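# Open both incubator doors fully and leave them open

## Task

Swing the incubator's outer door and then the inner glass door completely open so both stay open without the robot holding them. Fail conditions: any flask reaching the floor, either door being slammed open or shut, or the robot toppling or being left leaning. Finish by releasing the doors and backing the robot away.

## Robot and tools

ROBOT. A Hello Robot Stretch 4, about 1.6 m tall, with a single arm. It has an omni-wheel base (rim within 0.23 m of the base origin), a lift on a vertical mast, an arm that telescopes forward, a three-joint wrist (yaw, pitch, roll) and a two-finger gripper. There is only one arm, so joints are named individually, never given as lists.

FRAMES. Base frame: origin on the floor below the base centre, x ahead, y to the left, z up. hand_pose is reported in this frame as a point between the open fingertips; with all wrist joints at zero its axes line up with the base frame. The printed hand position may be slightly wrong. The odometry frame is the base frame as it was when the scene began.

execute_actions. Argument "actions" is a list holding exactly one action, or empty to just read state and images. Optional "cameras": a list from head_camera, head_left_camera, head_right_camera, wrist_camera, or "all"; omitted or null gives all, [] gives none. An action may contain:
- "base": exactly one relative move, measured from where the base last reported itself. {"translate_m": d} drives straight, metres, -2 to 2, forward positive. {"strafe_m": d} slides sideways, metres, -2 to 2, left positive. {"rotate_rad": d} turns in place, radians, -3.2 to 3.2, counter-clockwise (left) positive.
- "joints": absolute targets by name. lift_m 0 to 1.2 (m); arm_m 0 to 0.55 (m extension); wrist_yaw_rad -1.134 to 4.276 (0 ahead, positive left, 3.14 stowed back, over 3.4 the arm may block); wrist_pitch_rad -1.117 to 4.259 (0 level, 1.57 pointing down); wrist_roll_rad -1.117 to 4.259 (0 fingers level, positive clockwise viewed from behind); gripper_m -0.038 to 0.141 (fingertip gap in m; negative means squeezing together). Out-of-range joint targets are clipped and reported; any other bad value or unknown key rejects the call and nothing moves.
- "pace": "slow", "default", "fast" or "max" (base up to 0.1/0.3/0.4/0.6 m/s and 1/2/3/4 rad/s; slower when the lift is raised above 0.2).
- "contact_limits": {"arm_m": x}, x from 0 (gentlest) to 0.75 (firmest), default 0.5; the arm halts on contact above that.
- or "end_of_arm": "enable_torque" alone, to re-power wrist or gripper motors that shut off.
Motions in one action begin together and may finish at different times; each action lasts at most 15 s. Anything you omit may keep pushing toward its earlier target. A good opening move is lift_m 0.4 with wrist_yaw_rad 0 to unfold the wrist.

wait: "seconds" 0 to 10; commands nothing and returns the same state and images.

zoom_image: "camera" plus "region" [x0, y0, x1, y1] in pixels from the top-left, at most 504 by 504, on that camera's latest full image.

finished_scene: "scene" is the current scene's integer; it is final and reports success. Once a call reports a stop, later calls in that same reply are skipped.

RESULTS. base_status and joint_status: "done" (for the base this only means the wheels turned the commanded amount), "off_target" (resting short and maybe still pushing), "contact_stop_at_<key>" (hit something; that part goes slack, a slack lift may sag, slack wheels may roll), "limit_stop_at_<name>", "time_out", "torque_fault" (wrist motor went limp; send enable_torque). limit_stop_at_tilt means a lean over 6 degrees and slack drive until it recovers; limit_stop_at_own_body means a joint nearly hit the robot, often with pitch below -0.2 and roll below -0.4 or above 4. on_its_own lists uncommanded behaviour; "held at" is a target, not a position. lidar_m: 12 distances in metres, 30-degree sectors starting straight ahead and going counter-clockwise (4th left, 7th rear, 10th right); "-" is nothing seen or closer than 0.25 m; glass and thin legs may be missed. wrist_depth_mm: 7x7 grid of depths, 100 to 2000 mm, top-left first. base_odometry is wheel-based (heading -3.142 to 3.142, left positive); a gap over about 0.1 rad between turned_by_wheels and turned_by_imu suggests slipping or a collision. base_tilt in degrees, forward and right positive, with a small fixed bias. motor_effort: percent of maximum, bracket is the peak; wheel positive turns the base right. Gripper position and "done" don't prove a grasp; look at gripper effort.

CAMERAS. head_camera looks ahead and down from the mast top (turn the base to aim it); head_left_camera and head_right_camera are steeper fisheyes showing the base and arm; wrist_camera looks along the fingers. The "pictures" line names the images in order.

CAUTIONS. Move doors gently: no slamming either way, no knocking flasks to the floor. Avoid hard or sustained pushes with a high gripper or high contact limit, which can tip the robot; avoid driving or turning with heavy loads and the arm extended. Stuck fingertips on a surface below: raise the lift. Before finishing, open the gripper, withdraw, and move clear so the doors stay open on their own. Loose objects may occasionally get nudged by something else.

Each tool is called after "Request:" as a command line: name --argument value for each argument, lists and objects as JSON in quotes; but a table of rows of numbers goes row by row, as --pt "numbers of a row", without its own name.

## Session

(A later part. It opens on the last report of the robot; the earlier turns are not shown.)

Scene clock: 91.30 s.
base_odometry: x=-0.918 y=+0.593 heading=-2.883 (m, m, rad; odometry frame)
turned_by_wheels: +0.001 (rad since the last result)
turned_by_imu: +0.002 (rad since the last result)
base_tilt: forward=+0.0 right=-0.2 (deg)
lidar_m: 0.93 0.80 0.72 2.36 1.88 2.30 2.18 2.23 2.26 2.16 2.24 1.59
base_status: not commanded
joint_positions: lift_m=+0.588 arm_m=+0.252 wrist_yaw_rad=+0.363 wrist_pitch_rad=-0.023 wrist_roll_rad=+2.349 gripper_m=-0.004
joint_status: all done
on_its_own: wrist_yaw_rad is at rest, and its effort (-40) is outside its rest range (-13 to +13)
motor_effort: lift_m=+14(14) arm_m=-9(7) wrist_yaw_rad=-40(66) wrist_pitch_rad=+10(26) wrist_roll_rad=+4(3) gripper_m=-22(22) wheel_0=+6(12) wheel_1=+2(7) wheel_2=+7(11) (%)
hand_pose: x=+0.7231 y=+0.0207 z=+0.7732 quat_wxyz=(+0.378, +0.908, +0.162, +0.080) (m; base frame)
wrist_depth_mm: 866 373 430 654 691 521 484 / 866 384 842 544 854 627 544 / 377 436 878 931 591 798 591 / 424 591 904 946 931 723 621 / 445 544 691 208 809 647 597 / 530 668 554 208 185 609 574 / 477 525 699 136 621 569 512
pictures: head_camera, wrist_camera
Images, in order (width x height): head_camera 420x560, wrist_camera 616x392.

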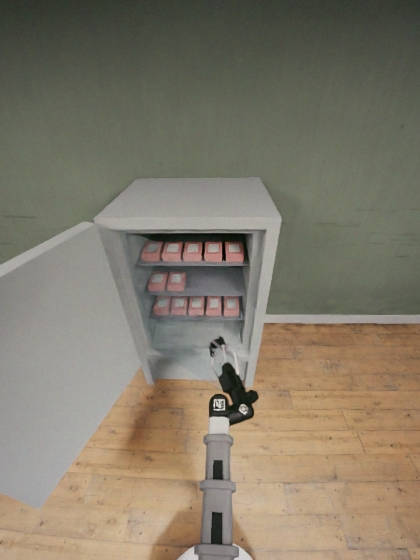

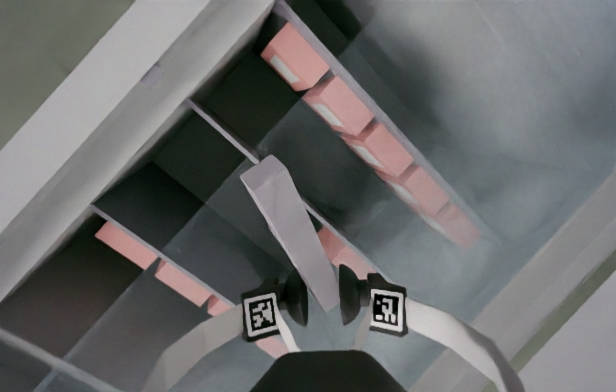

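Request:
execute_actions --actions '[{"joints":{"gripper_m":0.05}}]' --cameras '[]'

Request:
execute_actions --actions '[{"joints":{"arm_m":0.1}}]' --cameras '[]'

Request:
execute_actions --actions '[{"base":{"strafe_m":-0.12},"joints":{"wrist_yaw_rad":0,"wrist_roll_rad":0,"gripper_m":-0.01}}]'

Scene clock: 93.33 s.
base_odometry: x=-0.918 y=+0.593 heading=-2.884 (m, m, rad; odometry frame)
turned_by_wheels: -0.001 (rad since the last result)
turned_by_imu: -0.001 (rad since the last result)
base_tilt: forward=+0.2 right=-0.1 (deg)
lidar_m: 0.92 0.79 0.70 2.37 1.86 2.27 2.17 2.24 2.27 2.16 2.23 1.62
base_status: not commanded
joint_positions: lift_m=+0.588 arm_m=+0.251 wrist_yaw_rad=+0.351 wrist_pitch_rad=-0.018 wrist_roll_rad=+2.350 gripper_m=+0.050
joint_status: all done
motor_effort: lift_m=+15(15) arm_m=-7(9) wrist_yaw_rad=-4(39) wrist_pitch_rad=-6(9) wrist_roll_rad=+0(3) gripper_m=-5(23) wheel_0=+2(6) wheel_1=-1(1) wheel_2=+1(7) (%)
hand_pose: x=+0.7231 y=+0.0170 z=+0.7717 quat_wxyz=(+0.378, +0.909, +0.158, +0.075) (m; base frame)
wrist_depth_mm: 866 878 436 778 668 525 488 / 878 384 488 554 831 615 530 / 384 442 866 931 615 768 585 / 392 554 904 960 707 750 621 / 445 549 723 603 831 654 609 / 535 691 200 854 193 615 585 / 477 559 715 135 634 574 521
pictures: none
No camera images: the call's "cameras" was empty. Leave "cameras" out to get every camera's image.

Scene clock: 94.83 s.
base_odometry: x=-0.918 y=+0.593 heading=-2.884 (m, m, rad; odometry frame)
turned_by_wheels: +0.000 (rad since the last result)
turned_by_imu: +0.000 (rad since the last result)
base_tilt: forward=+0.1 right=-0.2 (deg)
lidar_m: 0.70 0.80 0.70 2.36 1.87 2.29 2.16 2.23 2.28 2.16 2.24 1.60
base_status: not commanded
joint_positions: lift_m=+0.588 arm_m=+0.101 wrist_yaw_rad=+0.350 wrist_pitch_rad=-0.017 wrist_roll_rad=+2.350 gripper_m=+0.050
joint_status: all done
motor_effort: lift_m=+15(15) arm_m=-7(7) wrist_yaw_rad=-2(4) wrist_pitch_rad=-6(7) wrist_roll_rad=+1(1) gripper_m=-3(5) wheel_0=+2(2) wheel_1=+0(1) wheel_2=+1(1) (%)
hand_pose: x=+0.5731 y=+0.0168 z=+0.7715 quat_wxyz=(+0.378, +0.909, +0.157, +0.075) (m; base frame)
wrist_depth_mm: 991 1025 530 878 668 634 699 / 1025 585 591 788 878 668 723 / 1025 569 1042 1078 1060 778 715 / 535 654 1042 1098 842 788 715 / 585 820 732 1060 820 732 640 / 597 699 200 866 193 668 597 / 1118 615 741 135 723 603 559
pictures: none
No camera images: the call's "cameras" was empty. Leave "cameras" out to get every camera's image.

Scene clock: 96.80 s.
base_odometry: x=-0.948 y=+0.709 heading=-2.884 (m, m, rad; odometry frame)
turned_by_wheels: +0.000 (rad since the last result)
turned_by_imu: +0.000 (rad since the last result)
base_tilt: forward=+0.1 right=+0.0 (deg)
lidar_m: 0.69 0.93 0.82 2.39 1.98 2.31 2.18 2.24 2.15 2.04 2.12 1.60
base_status: done
joint_positions: lift_m=+0.588 arm_m=+0.101 wrist_yaw_rad=+0.000 wrist_pitch_rad=-0.017 wrist_roll_rad=+0.000 gripper_m=-0.010
joint_status: all done
motor_effort: lift_m=+15(15) arm_m=-7(7) wrist_yaw_rad=-3(8) wrist_pitch_rad=-7(5) wrist_roll_rad=-2(6) gripper_m=-12(10) wheel_0=-1(7) wheel_1=+0(7) wheel_2=-1(1) (%)
hand_pose: x=+0.5606 y=-0.0873 z=+0.7715 quat_wxyz=(+1.000, +0.000, -0.009, +0.000) (m; base frame)
wrist_depth_mm: 668 661 661 661 1255 1182 1255 / 788 891 904 668 1229 1229 1205 / 759 768 831 668 1229 1229 1229 / 854 1098 1098 668 1229 1255 1255 / 759 715 1098 683 1205 1229 1229 / 750 759 732 198 183 1205 1229 / 820 960 831 145 1229 1229 1205
pictures: head_camera, head_left_camera, head_right_camera, wrist_camera
Images, in order (width x height): head_camera 420x560, head_left_camera 420x672, head_right_camera 420x672, wrist_camera 616x392.

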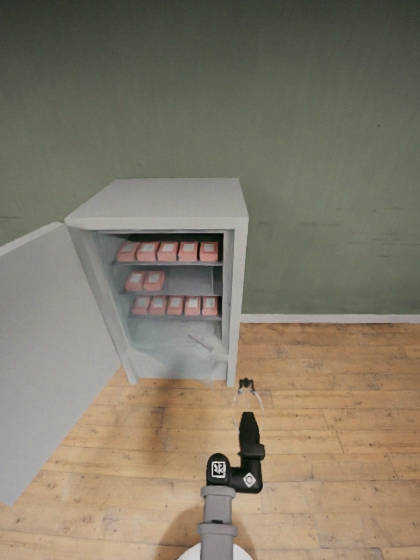

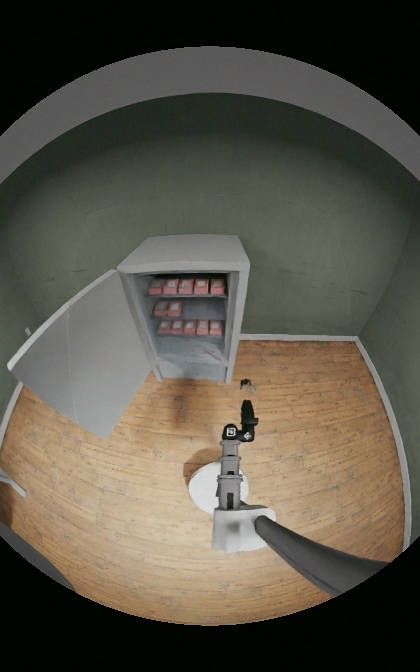

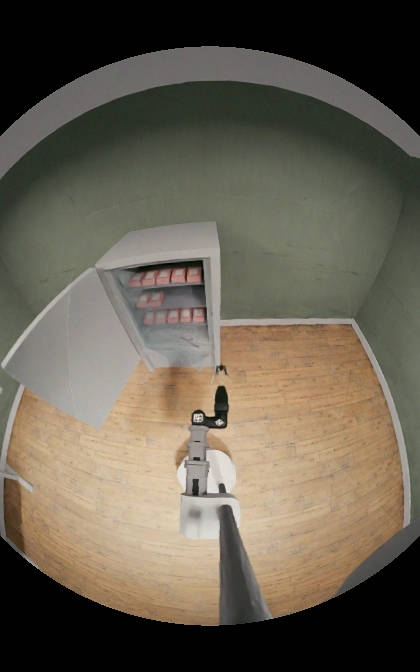

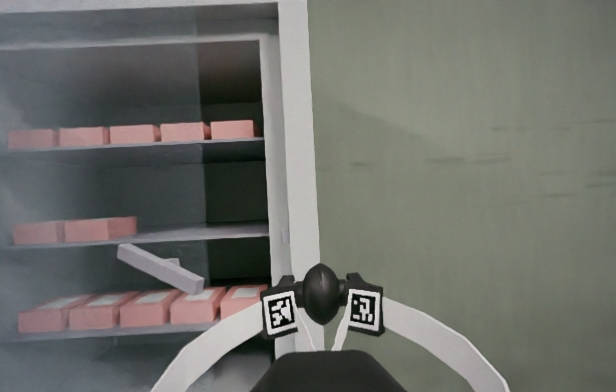

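Request:
execute_actions --actions '[{"base":{"strafe_m":-0.1},"joints":{"arm_m":0.46},"pace":"slow"}]' --cameras '["head_camera"]'

Request:
execute_actions --actions '[{"joints":{"wrist_yaw_rad":0.8}}]' --cameras '["head_camera","wrist_camera"]'

Scene clock: 104.00 s.
base_odometry: x=-0.974 y=+0.806 heading=-2.884 (m, m, rad; odometry frame)
turned_by_wheels: +0.000 (rad since the last result)
turned_by_imu: +0.002 (rad since the last result)
base_tilt: forward=+0.0 right=-0.1 (deg)
lidar_m: 0.70 0.73 0.91 0.93 2.09 2.31 2.18 2.24 2.05 1.95 2.03 1.62
base_status: done
joint_positions: lift_m=+0.588 arm_m=+0.459 wrist_yaw_rad=+0.000 wrist_pitch_rad=-0.017 wrist_roll_rad=+0.000 gripper_m=-0.010
joint_status: all done
motor_effort: lift_m=+15(15) arm_m=+7(7) wrist_yaw_rad=-2(3) wrist_pitch_rad=-6(7) wrist_roll_rad=-2(1) gripper_m=-13(13) wheel_0=+2(6) wheel_1=-1(5) wheel_2=+0(0) (%)
hand_pose: x=+0.9181 y=-0.0874 z=+0.7715 quat_wxyz=(+1.000, +0.000, -0.009, +0.000) (m; base frame)
wrist_depth_mm: 597 266 418 878 866 854 878 / 370 266 402 878 866 866 878 / 597 267 389 866 866 878 891 / 750 267 377 878 878 878 878 / 569 267 364 866 878 878 878 / 750 268 278 199 183 878 891 / 484 267 298 144 866 878 891
pictures: head_camera
Images, in order (width x height): head_camera 420x560.

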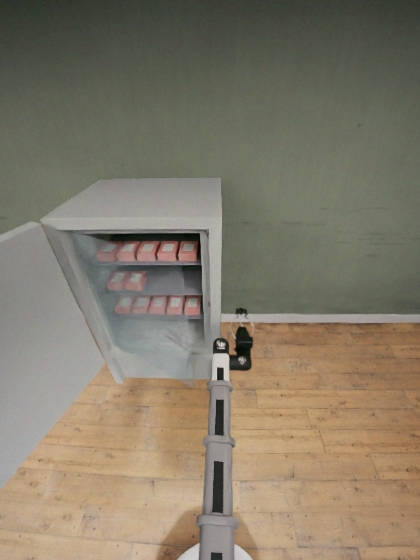

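Scene clock: 105.03 s.
base_odometry: x=-0.974 y=+0.806 heading=-2.884 (m, m, rad; odometry frame)
turned_by_wheels: +0.000 (rad since the last result)
turned_by_imu: +0.000 (rad since the last result)
base_tilt: forward=+0.0 right=+0.0 (deg)
lidar_m: 0.72 0.76 0.92 0.93 2.08 2.31 2.18 2.23 2.04 1.94 2.00 1.62
base_status: not commanded
joint_positions: lift_m=+0.588 arm_m=+0.459 wrist_yaw_rad=+0.799 wrist_pitch_rad=-0.017 wrist_roll_rad=+0.000 gripper_m=-0.010
joint_status: all done
motor_effort: lift_m=+15(15) arm_m=+7(7) wrist_yaw_rad=-1(5) wrist_pitch_rad=-7(6) wrist_roll_rad=-3(2) gripper_m=-11(12) wheel_0=+2(2) wheel_1=+0(1) wheel_2=+0(0) (%)
hand_pose: x=+0.8934 y=+0.1458 z=+0.7715 quat_wxyz=(+0.921, +0.003, -0.008, +0.389) (m; base frame)
wrist_depth_mm: 603 661 609 640 569 256 185 / 609 676 723 462 399 255 186 / 591 654 683 732 750 258 187 / 597 661 715 904 809 259 189 / 591 654 691 554 492 259 189 / 597 654 683 199 183 262 190 / 591 661 554 144 427 202 191
pictures: head_camera, wrist_camera
Images, in order (width x height): head_camera 420x560, wrist_camera 616x392.

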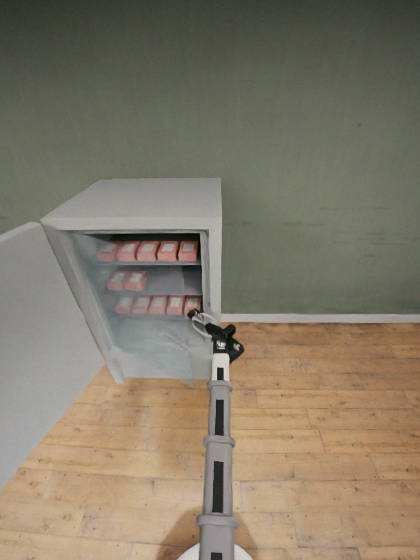

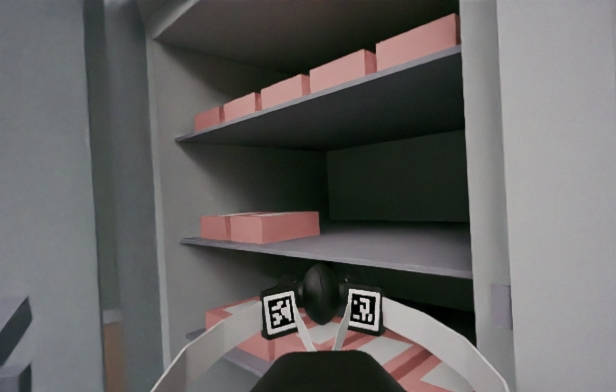

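Request:
execute_actions --actions '[{"joints":{"wrist_yaw_rad":1.4,"arm_m":0.43},"pace":"slow"}]' --cameras '["head_camera"]'

Request:
execute_actions --actions '[{"base":{"strafe_m":0.2},"joints":{"arm_m":0.38},"pace":"slow"}]' --cameras '["head_camera","wrist_camera"]'

Scene clock: 106.87 s.
base_odometry: x=-0.974 y=+0.806 heading=-2.884 (m, m, rad; odometry frame)
turned_by_wheels: +0.000 (rad since the last result)
turned_by_imu: +0.001 (rad since the last result)
base_tilt: forward=+0.0 right=+0.0 (deg)
lidar_m: 0.93 0.63 0.92 0.94 2.08 2.32 2.18 2.24 2.06 1.95 2.03 1.60
base_status: not commanded
joint_positions: lift_m=+0.588 arm_m=+0.431 wrist_yaw_rad=+1.400 wrist_pitch_rad=-0.017 wrist_roll_rad=+0.000 gripper_m=-0.010
joint_status: all done
motor_effort: lift_m=+15(15) arm_m=-7(7) wrist_yaw_rad=+0(33) wrist_pitch_rad=-7(8) wrist_roll_rad=+0(1) gripper_m=-12(15) wheel_0=+2(3) wheel_1=+0(3) wheel_2=+0(1) (%)
hand_pose: x=+0.7375 y=+0.2693 z=+0.7715 quat_wxyz=(+0.765, +0.005, -0.006, +0.644) (m; base frame)
wrist_depth_mm: - 750 707 668 661 640 640 / 778 741 699 691 654 609 433 / 778 750 707 691 654 647 676 / 778 750 723 683 661 634 661 / 768 732 707 683 668 640 564 / 778 741 732 200 182 634 676 / 778 741 707 144 668 500 439
pictures: head_camera
Images, in order (width x height): head_camera 420x560.

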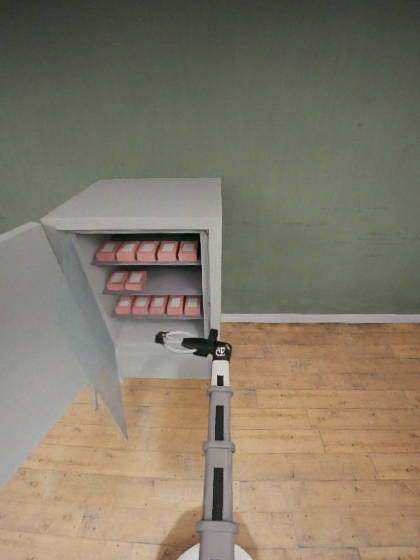

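Scene clock: 110.00 s.
base_odometry: x=-0.923 y=+0.612 heading=-2.884 (m, m, rad; odometry frame)
turned_by_wheels: +0.000 (rad since the last result)
turned_by_imu: +0.001 (rad since the last result)
base_tilt: forward=+0.1 right=+0.0 (deg)
lidar_m: 0.92 0.65 0.62 2.42 1.90 2.29 2.19 2.23 2.25 2.15 2.20 1.61
base_status: done
joint_positions: lift_m=+0.588 arm_m=+0.381 wrist_yaw_rad=+1.400 wrist_pitch_rad=-0.017 wrist_roll_rad=+0.000 gripper_m=-0.010
joint_status: all done
motor_effort: lift_m=+15(15) arm_m=-7(9) wrist_yaw_rad=-1(0) wrist_pitch_rad=-6(8) wrist_roll_rad=-1(1) gripper_m=-11(10) wheel_0=-2(8) wheel_1=+1(6) wheel_2=+0(1) (%)
hand_pose: x=+0.6875 y=+0.2693 z=+0.7715 quat_wxyz=(+0.765, +0.005, -0.006, +0.644) (m; base frame)
wrist_depth_mm: 574 549 521 512 488 473 449 / 574 549 530 508 484 473 442 / 580 554 535 504 492 473 439 / 580 554 535 508 488 473 442 / 580 554 525 512 492 473 439 / 580 554 535 198 182 477 445 / 591 559 521 145 488 473 445
pictures: head_camera, wrist_camera
Images, in order (width x height): head_camera 420x560, wrist_camera 616x392.

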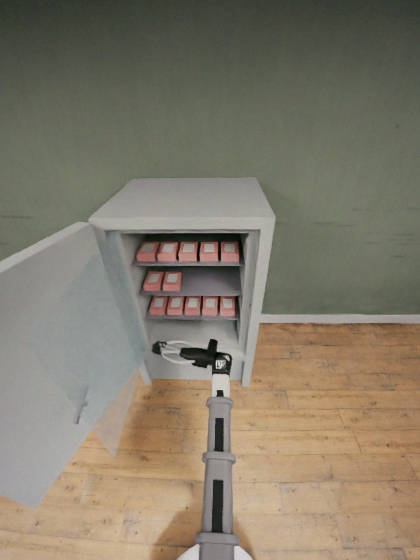

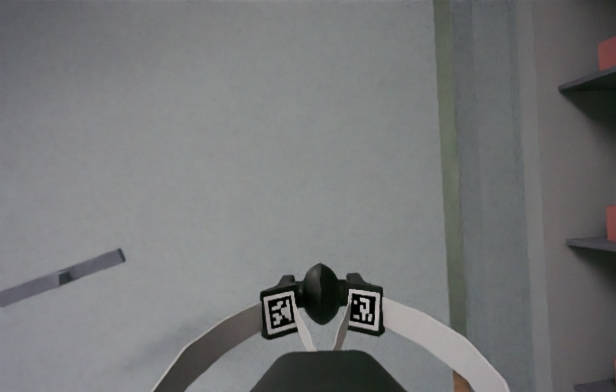

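Request:
execute_actions --actions '[{"base":{"strafe_m":0.2},"joints":{"arm_m":0.27},"pace":"slow"}]'

Scene clock: 113.63 s.
base_odometry: x=-0.872 y=+0.419 heading=-2.884 (m, m, rad; odometry frame)
turned_by_wheels: +0.000 (rad since the last result)
turned_by_imu: +0.001 (rad since the last result)
base_tilt: forward=+0.1 right=+0.0 (deg)
lidar_m: 0.91 0.55 0.54 2.37 1.70 2.27 2.19 2.24 2.46 2.34 2.20 0.96
base_status: done
joint_positions: lift_m=+0.588 arm_m=+0.271 wrist_yaw_rad=+1.400 wrist_pitch_rad=-0.017 wrist_roll_rad=+0.000 gripper_m=-0.010
joint_status: all done
motor_effort: lift_m=+15(15) arm_m=-7(7) wrist_yaw_rad=-1(0) wrist_pitch_rad=-6(6) wrist_roll_rad=-1(0) gripper_m=-11(11) wheel_0=-2(6) wheel_1=+0(8) wheel_2=+0(3) (%)
hand_pose: x=+0.5774 y=+0.2693 z=+0.7715 quat_wxyz=(+0.765, +0.006, -0.007, +0.644) (m; base frame)
wrist_depth_mm: 399 382 364 353 338 325 314 / 404 384 366 353 340 325 314 / 402 384 366 349 338 324 315 / 404 384 366 353 338 325 317 / 407 384 368 351 338 325 315 / 404 379 366 200 182 327 317 / 404 387 362 145 336 324 317
pictures: head_camera, head_left_camera, head_right_camera, wrist_camera
Images, in order (width x height): head_camera 420x560, head_left_camera 420x672, head_right_camera 420x672, wrist_camera 616x392.

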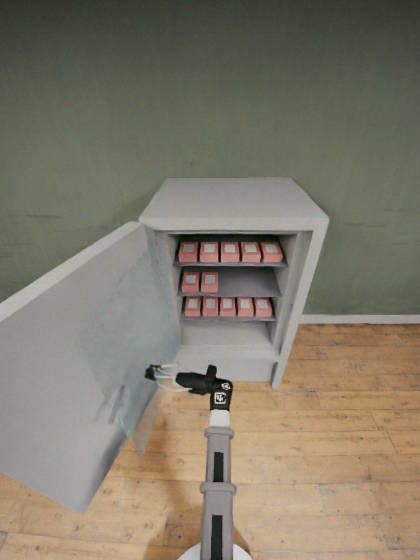

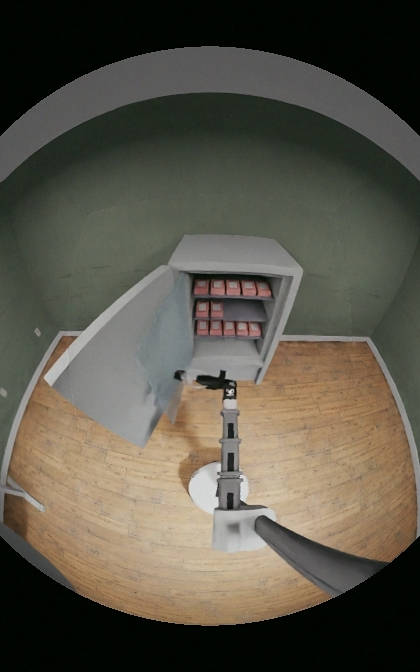

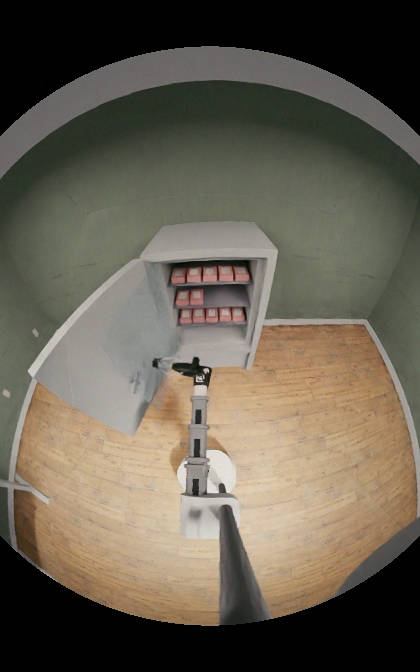

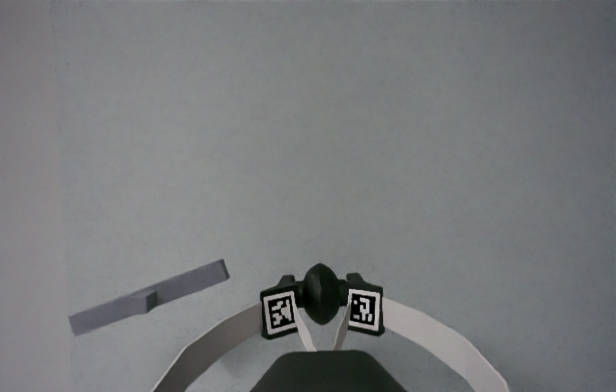

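Request:
execute_actions --actions '[{"base":{"strafe_m":0.08},"pace":"slow"}]' --cameras '["head_camera","wrist_camera"]'

Scene clock: 116.00 s.
base_odometry: x=-0.852 y=+0.342 heading=-2.885 (m, m, rad; odometry frame)
turned_by_wheels: -0.001 (rad since the last result)
turned_by_imu: -0.044 (rad since the last result)
base_tilt: forward=+0.1 right=-0.2 (deg)
lidar_m: 0.91 0.51 0.48 2.32 1.63 2.08 2.19 2.23 2.54 2.41 2.34 0.97
base_status: done
joint_positions: lift_m=+0.588 arm_m=+0.270 wrist_yaw_rad=+1.413 wrist_pitch_rad=-0.018 wrist_roll_rad=+0.000 gripper_m=-0.010
joint_status: not commanded
on_its_own: wrist_yaw_rad is at rest, and its effort (-40) is outside its rest range (-13 to +13)
motor_effort: lift_m=+15(15) arm_m=-2(7) wrist_yaw_rad=-40(40) wrist_pitch_rad=-4(5) wrist_roll_rad=+0(0) gripper_m=-9(12) wheel_0=-9(12) wheel_1=+4(6) wheel_2=-12(16) (%)
hand_pose: x=+0.5728 y=+0.2712 z=+0.7718 quat_wxyz=(+0.761, +0.006, -0.007, +0.649) (m; base frame)
wrist_depth_mm: 342 329 320 310 298 289 282 / 343 332 320 309 301 290 282 / 342 332 320 309 300 291 285 / 345 332 322 310 300 290 283 / 343 332 320 309 301 290 285 / 343 330 185 200 296 293 283 / 343 334 324 140 301 287 285
pictures: head_camera, wrist_camera
Images, in order (width x height): head_camera 420x560, wrist_camera 616x392.

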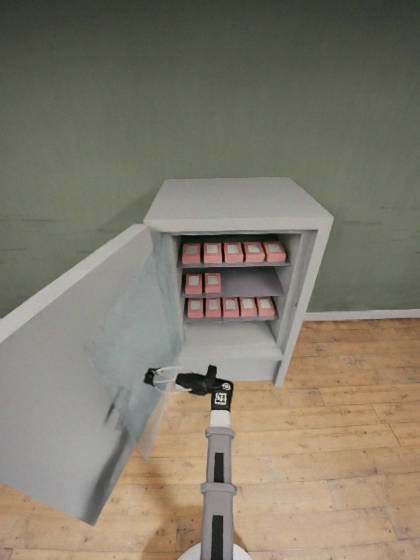

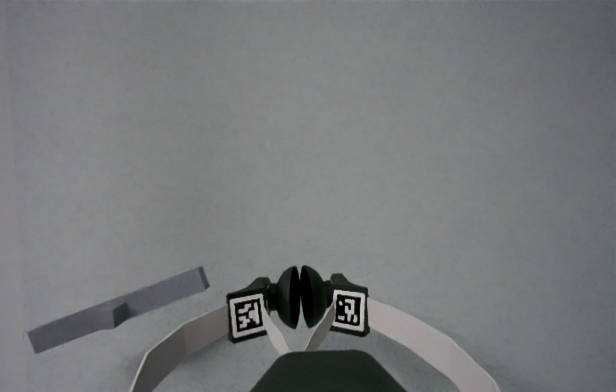

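At its stop. Move clear.

Request:
execute_actions --actions '[{"base":{"strafe_m":-0.3},"joints":{"arm_m":0.0}}]' --cameras '[]'

Request:
execute_actions --actions '[{"base":{"translate_m":-0.5},"pace":"fast"}]' --cameras '["head_camera"]'

Scene clock: 118.83 s.
base_odometry: x=-0.928 y=+0.632 heading=-2.885 (m, m, rad; odometry frame)
turned_by_wheels: +0.000 (rad since the last result)
turned_by_imu: +0.000 (rad since the last result)
base_tilt: forward=-0.1 right=-0.1 (deg)
lidar_m: 0.93 0.89 0.72 0.78 1.92 2.32 2.16 2.21 2.25 2.11 2.17 1.64
base_status: done
joint_positions: lift_m=+0.588 arm_m=+0.001 wrist_yaw_rad=+1.400 wrist_pitch_rad=-0.017 wrist_roll_rad=+0.000 gripper_m=-0.010
joint_status: all done
motor_effort: lift_m=+15(15) arm_m=-7(8) wrist_yaw_rad=-2(40) wrist_pitch_rad=-7(7) wrist_roll_rad=-1(0) gripper_m=-13(13) wheel_0=+1(9) wheel_1=+0(10) wheel_2=-1(12) (%)
hand_pose: x=+0.3073 y=+0.2694 z=+0.7716 quat_wxyz=(+0.765, +0.006, -0.007, +0.644) (m; base frame)
wrist_depth_mm: - - 691 676 647 634 621 / - - 683 676 640 634 615 / - - 699 668 654 627 621 / - - 699 676 654 634 615 / - - 707 668 654 634 621 / - - 699 200 182 640 615 / 1808 1863 683 145 661 627 609
pictures: none
No camera images: the call's "cameras" was empty. Leave "cameras" out to get every camera's image.

Scene clock: 121.43 s.
base_odometry: x=-0.444 y=+0.759 heading=-2.885 (m, m, rad; odometry frame)
turned_by_wheels: +0.000 (rad since the last result)
turned_by_imu: +0.003 (rad since the last result)
base_tilt: forward=+0.0 right=-0.1 (deg)
lidar_m: 1.43 1.04 1.02 1.80 1.84 1.80 1.66 1.66 2.25 2.14 2.20 2.17
base_status: done
joint_positions: lift_m=+0.588 arm_m=+0.001 wrist_yaw_rad=+1.400 wrist_pitch_rad=-0.017 wrist_roll_rad=+0.000 gripper_m=-0.010
joint_status: not commanded
motor_effort: lift_m=+15(15) arm_m=-7(7) wrist_yaw_rad=-3(3) wrist_pitch_rad=-6(6) wrist_roll_rad=-1(1) gripper_m=-12(12) wheel_0=+0(6) wheel_1=+0(8) wheel_2=-1(12) (%)
hand_pose: x=+0.3073 y=+0.2694 z=+0.7716 quat_wxyz=(+0.765, +0.006, -0.007, +0.644) (m; base frame)
wrist_depth_mm: - - - - - 759 741 / - - - - - 759 750 / - - - - - 778 750 / - - - - - 768 741 / - - - - - 750 750 / - - - 199 182 759 750 / 1921 1863 1618 144 1756 768 750
pictures: head_camera
Images, in order (width x height): head_camera 420x560.

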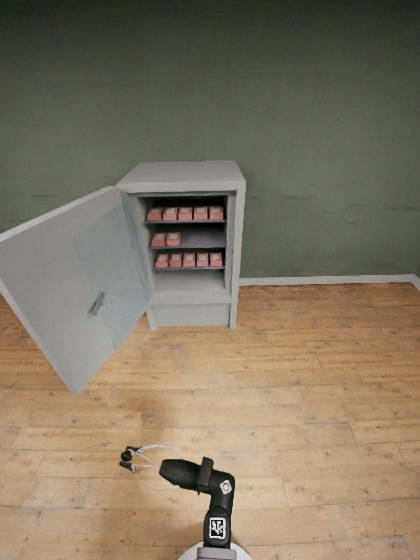

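Request:
finished_scene --scene 1

The scene is finished: the task was done.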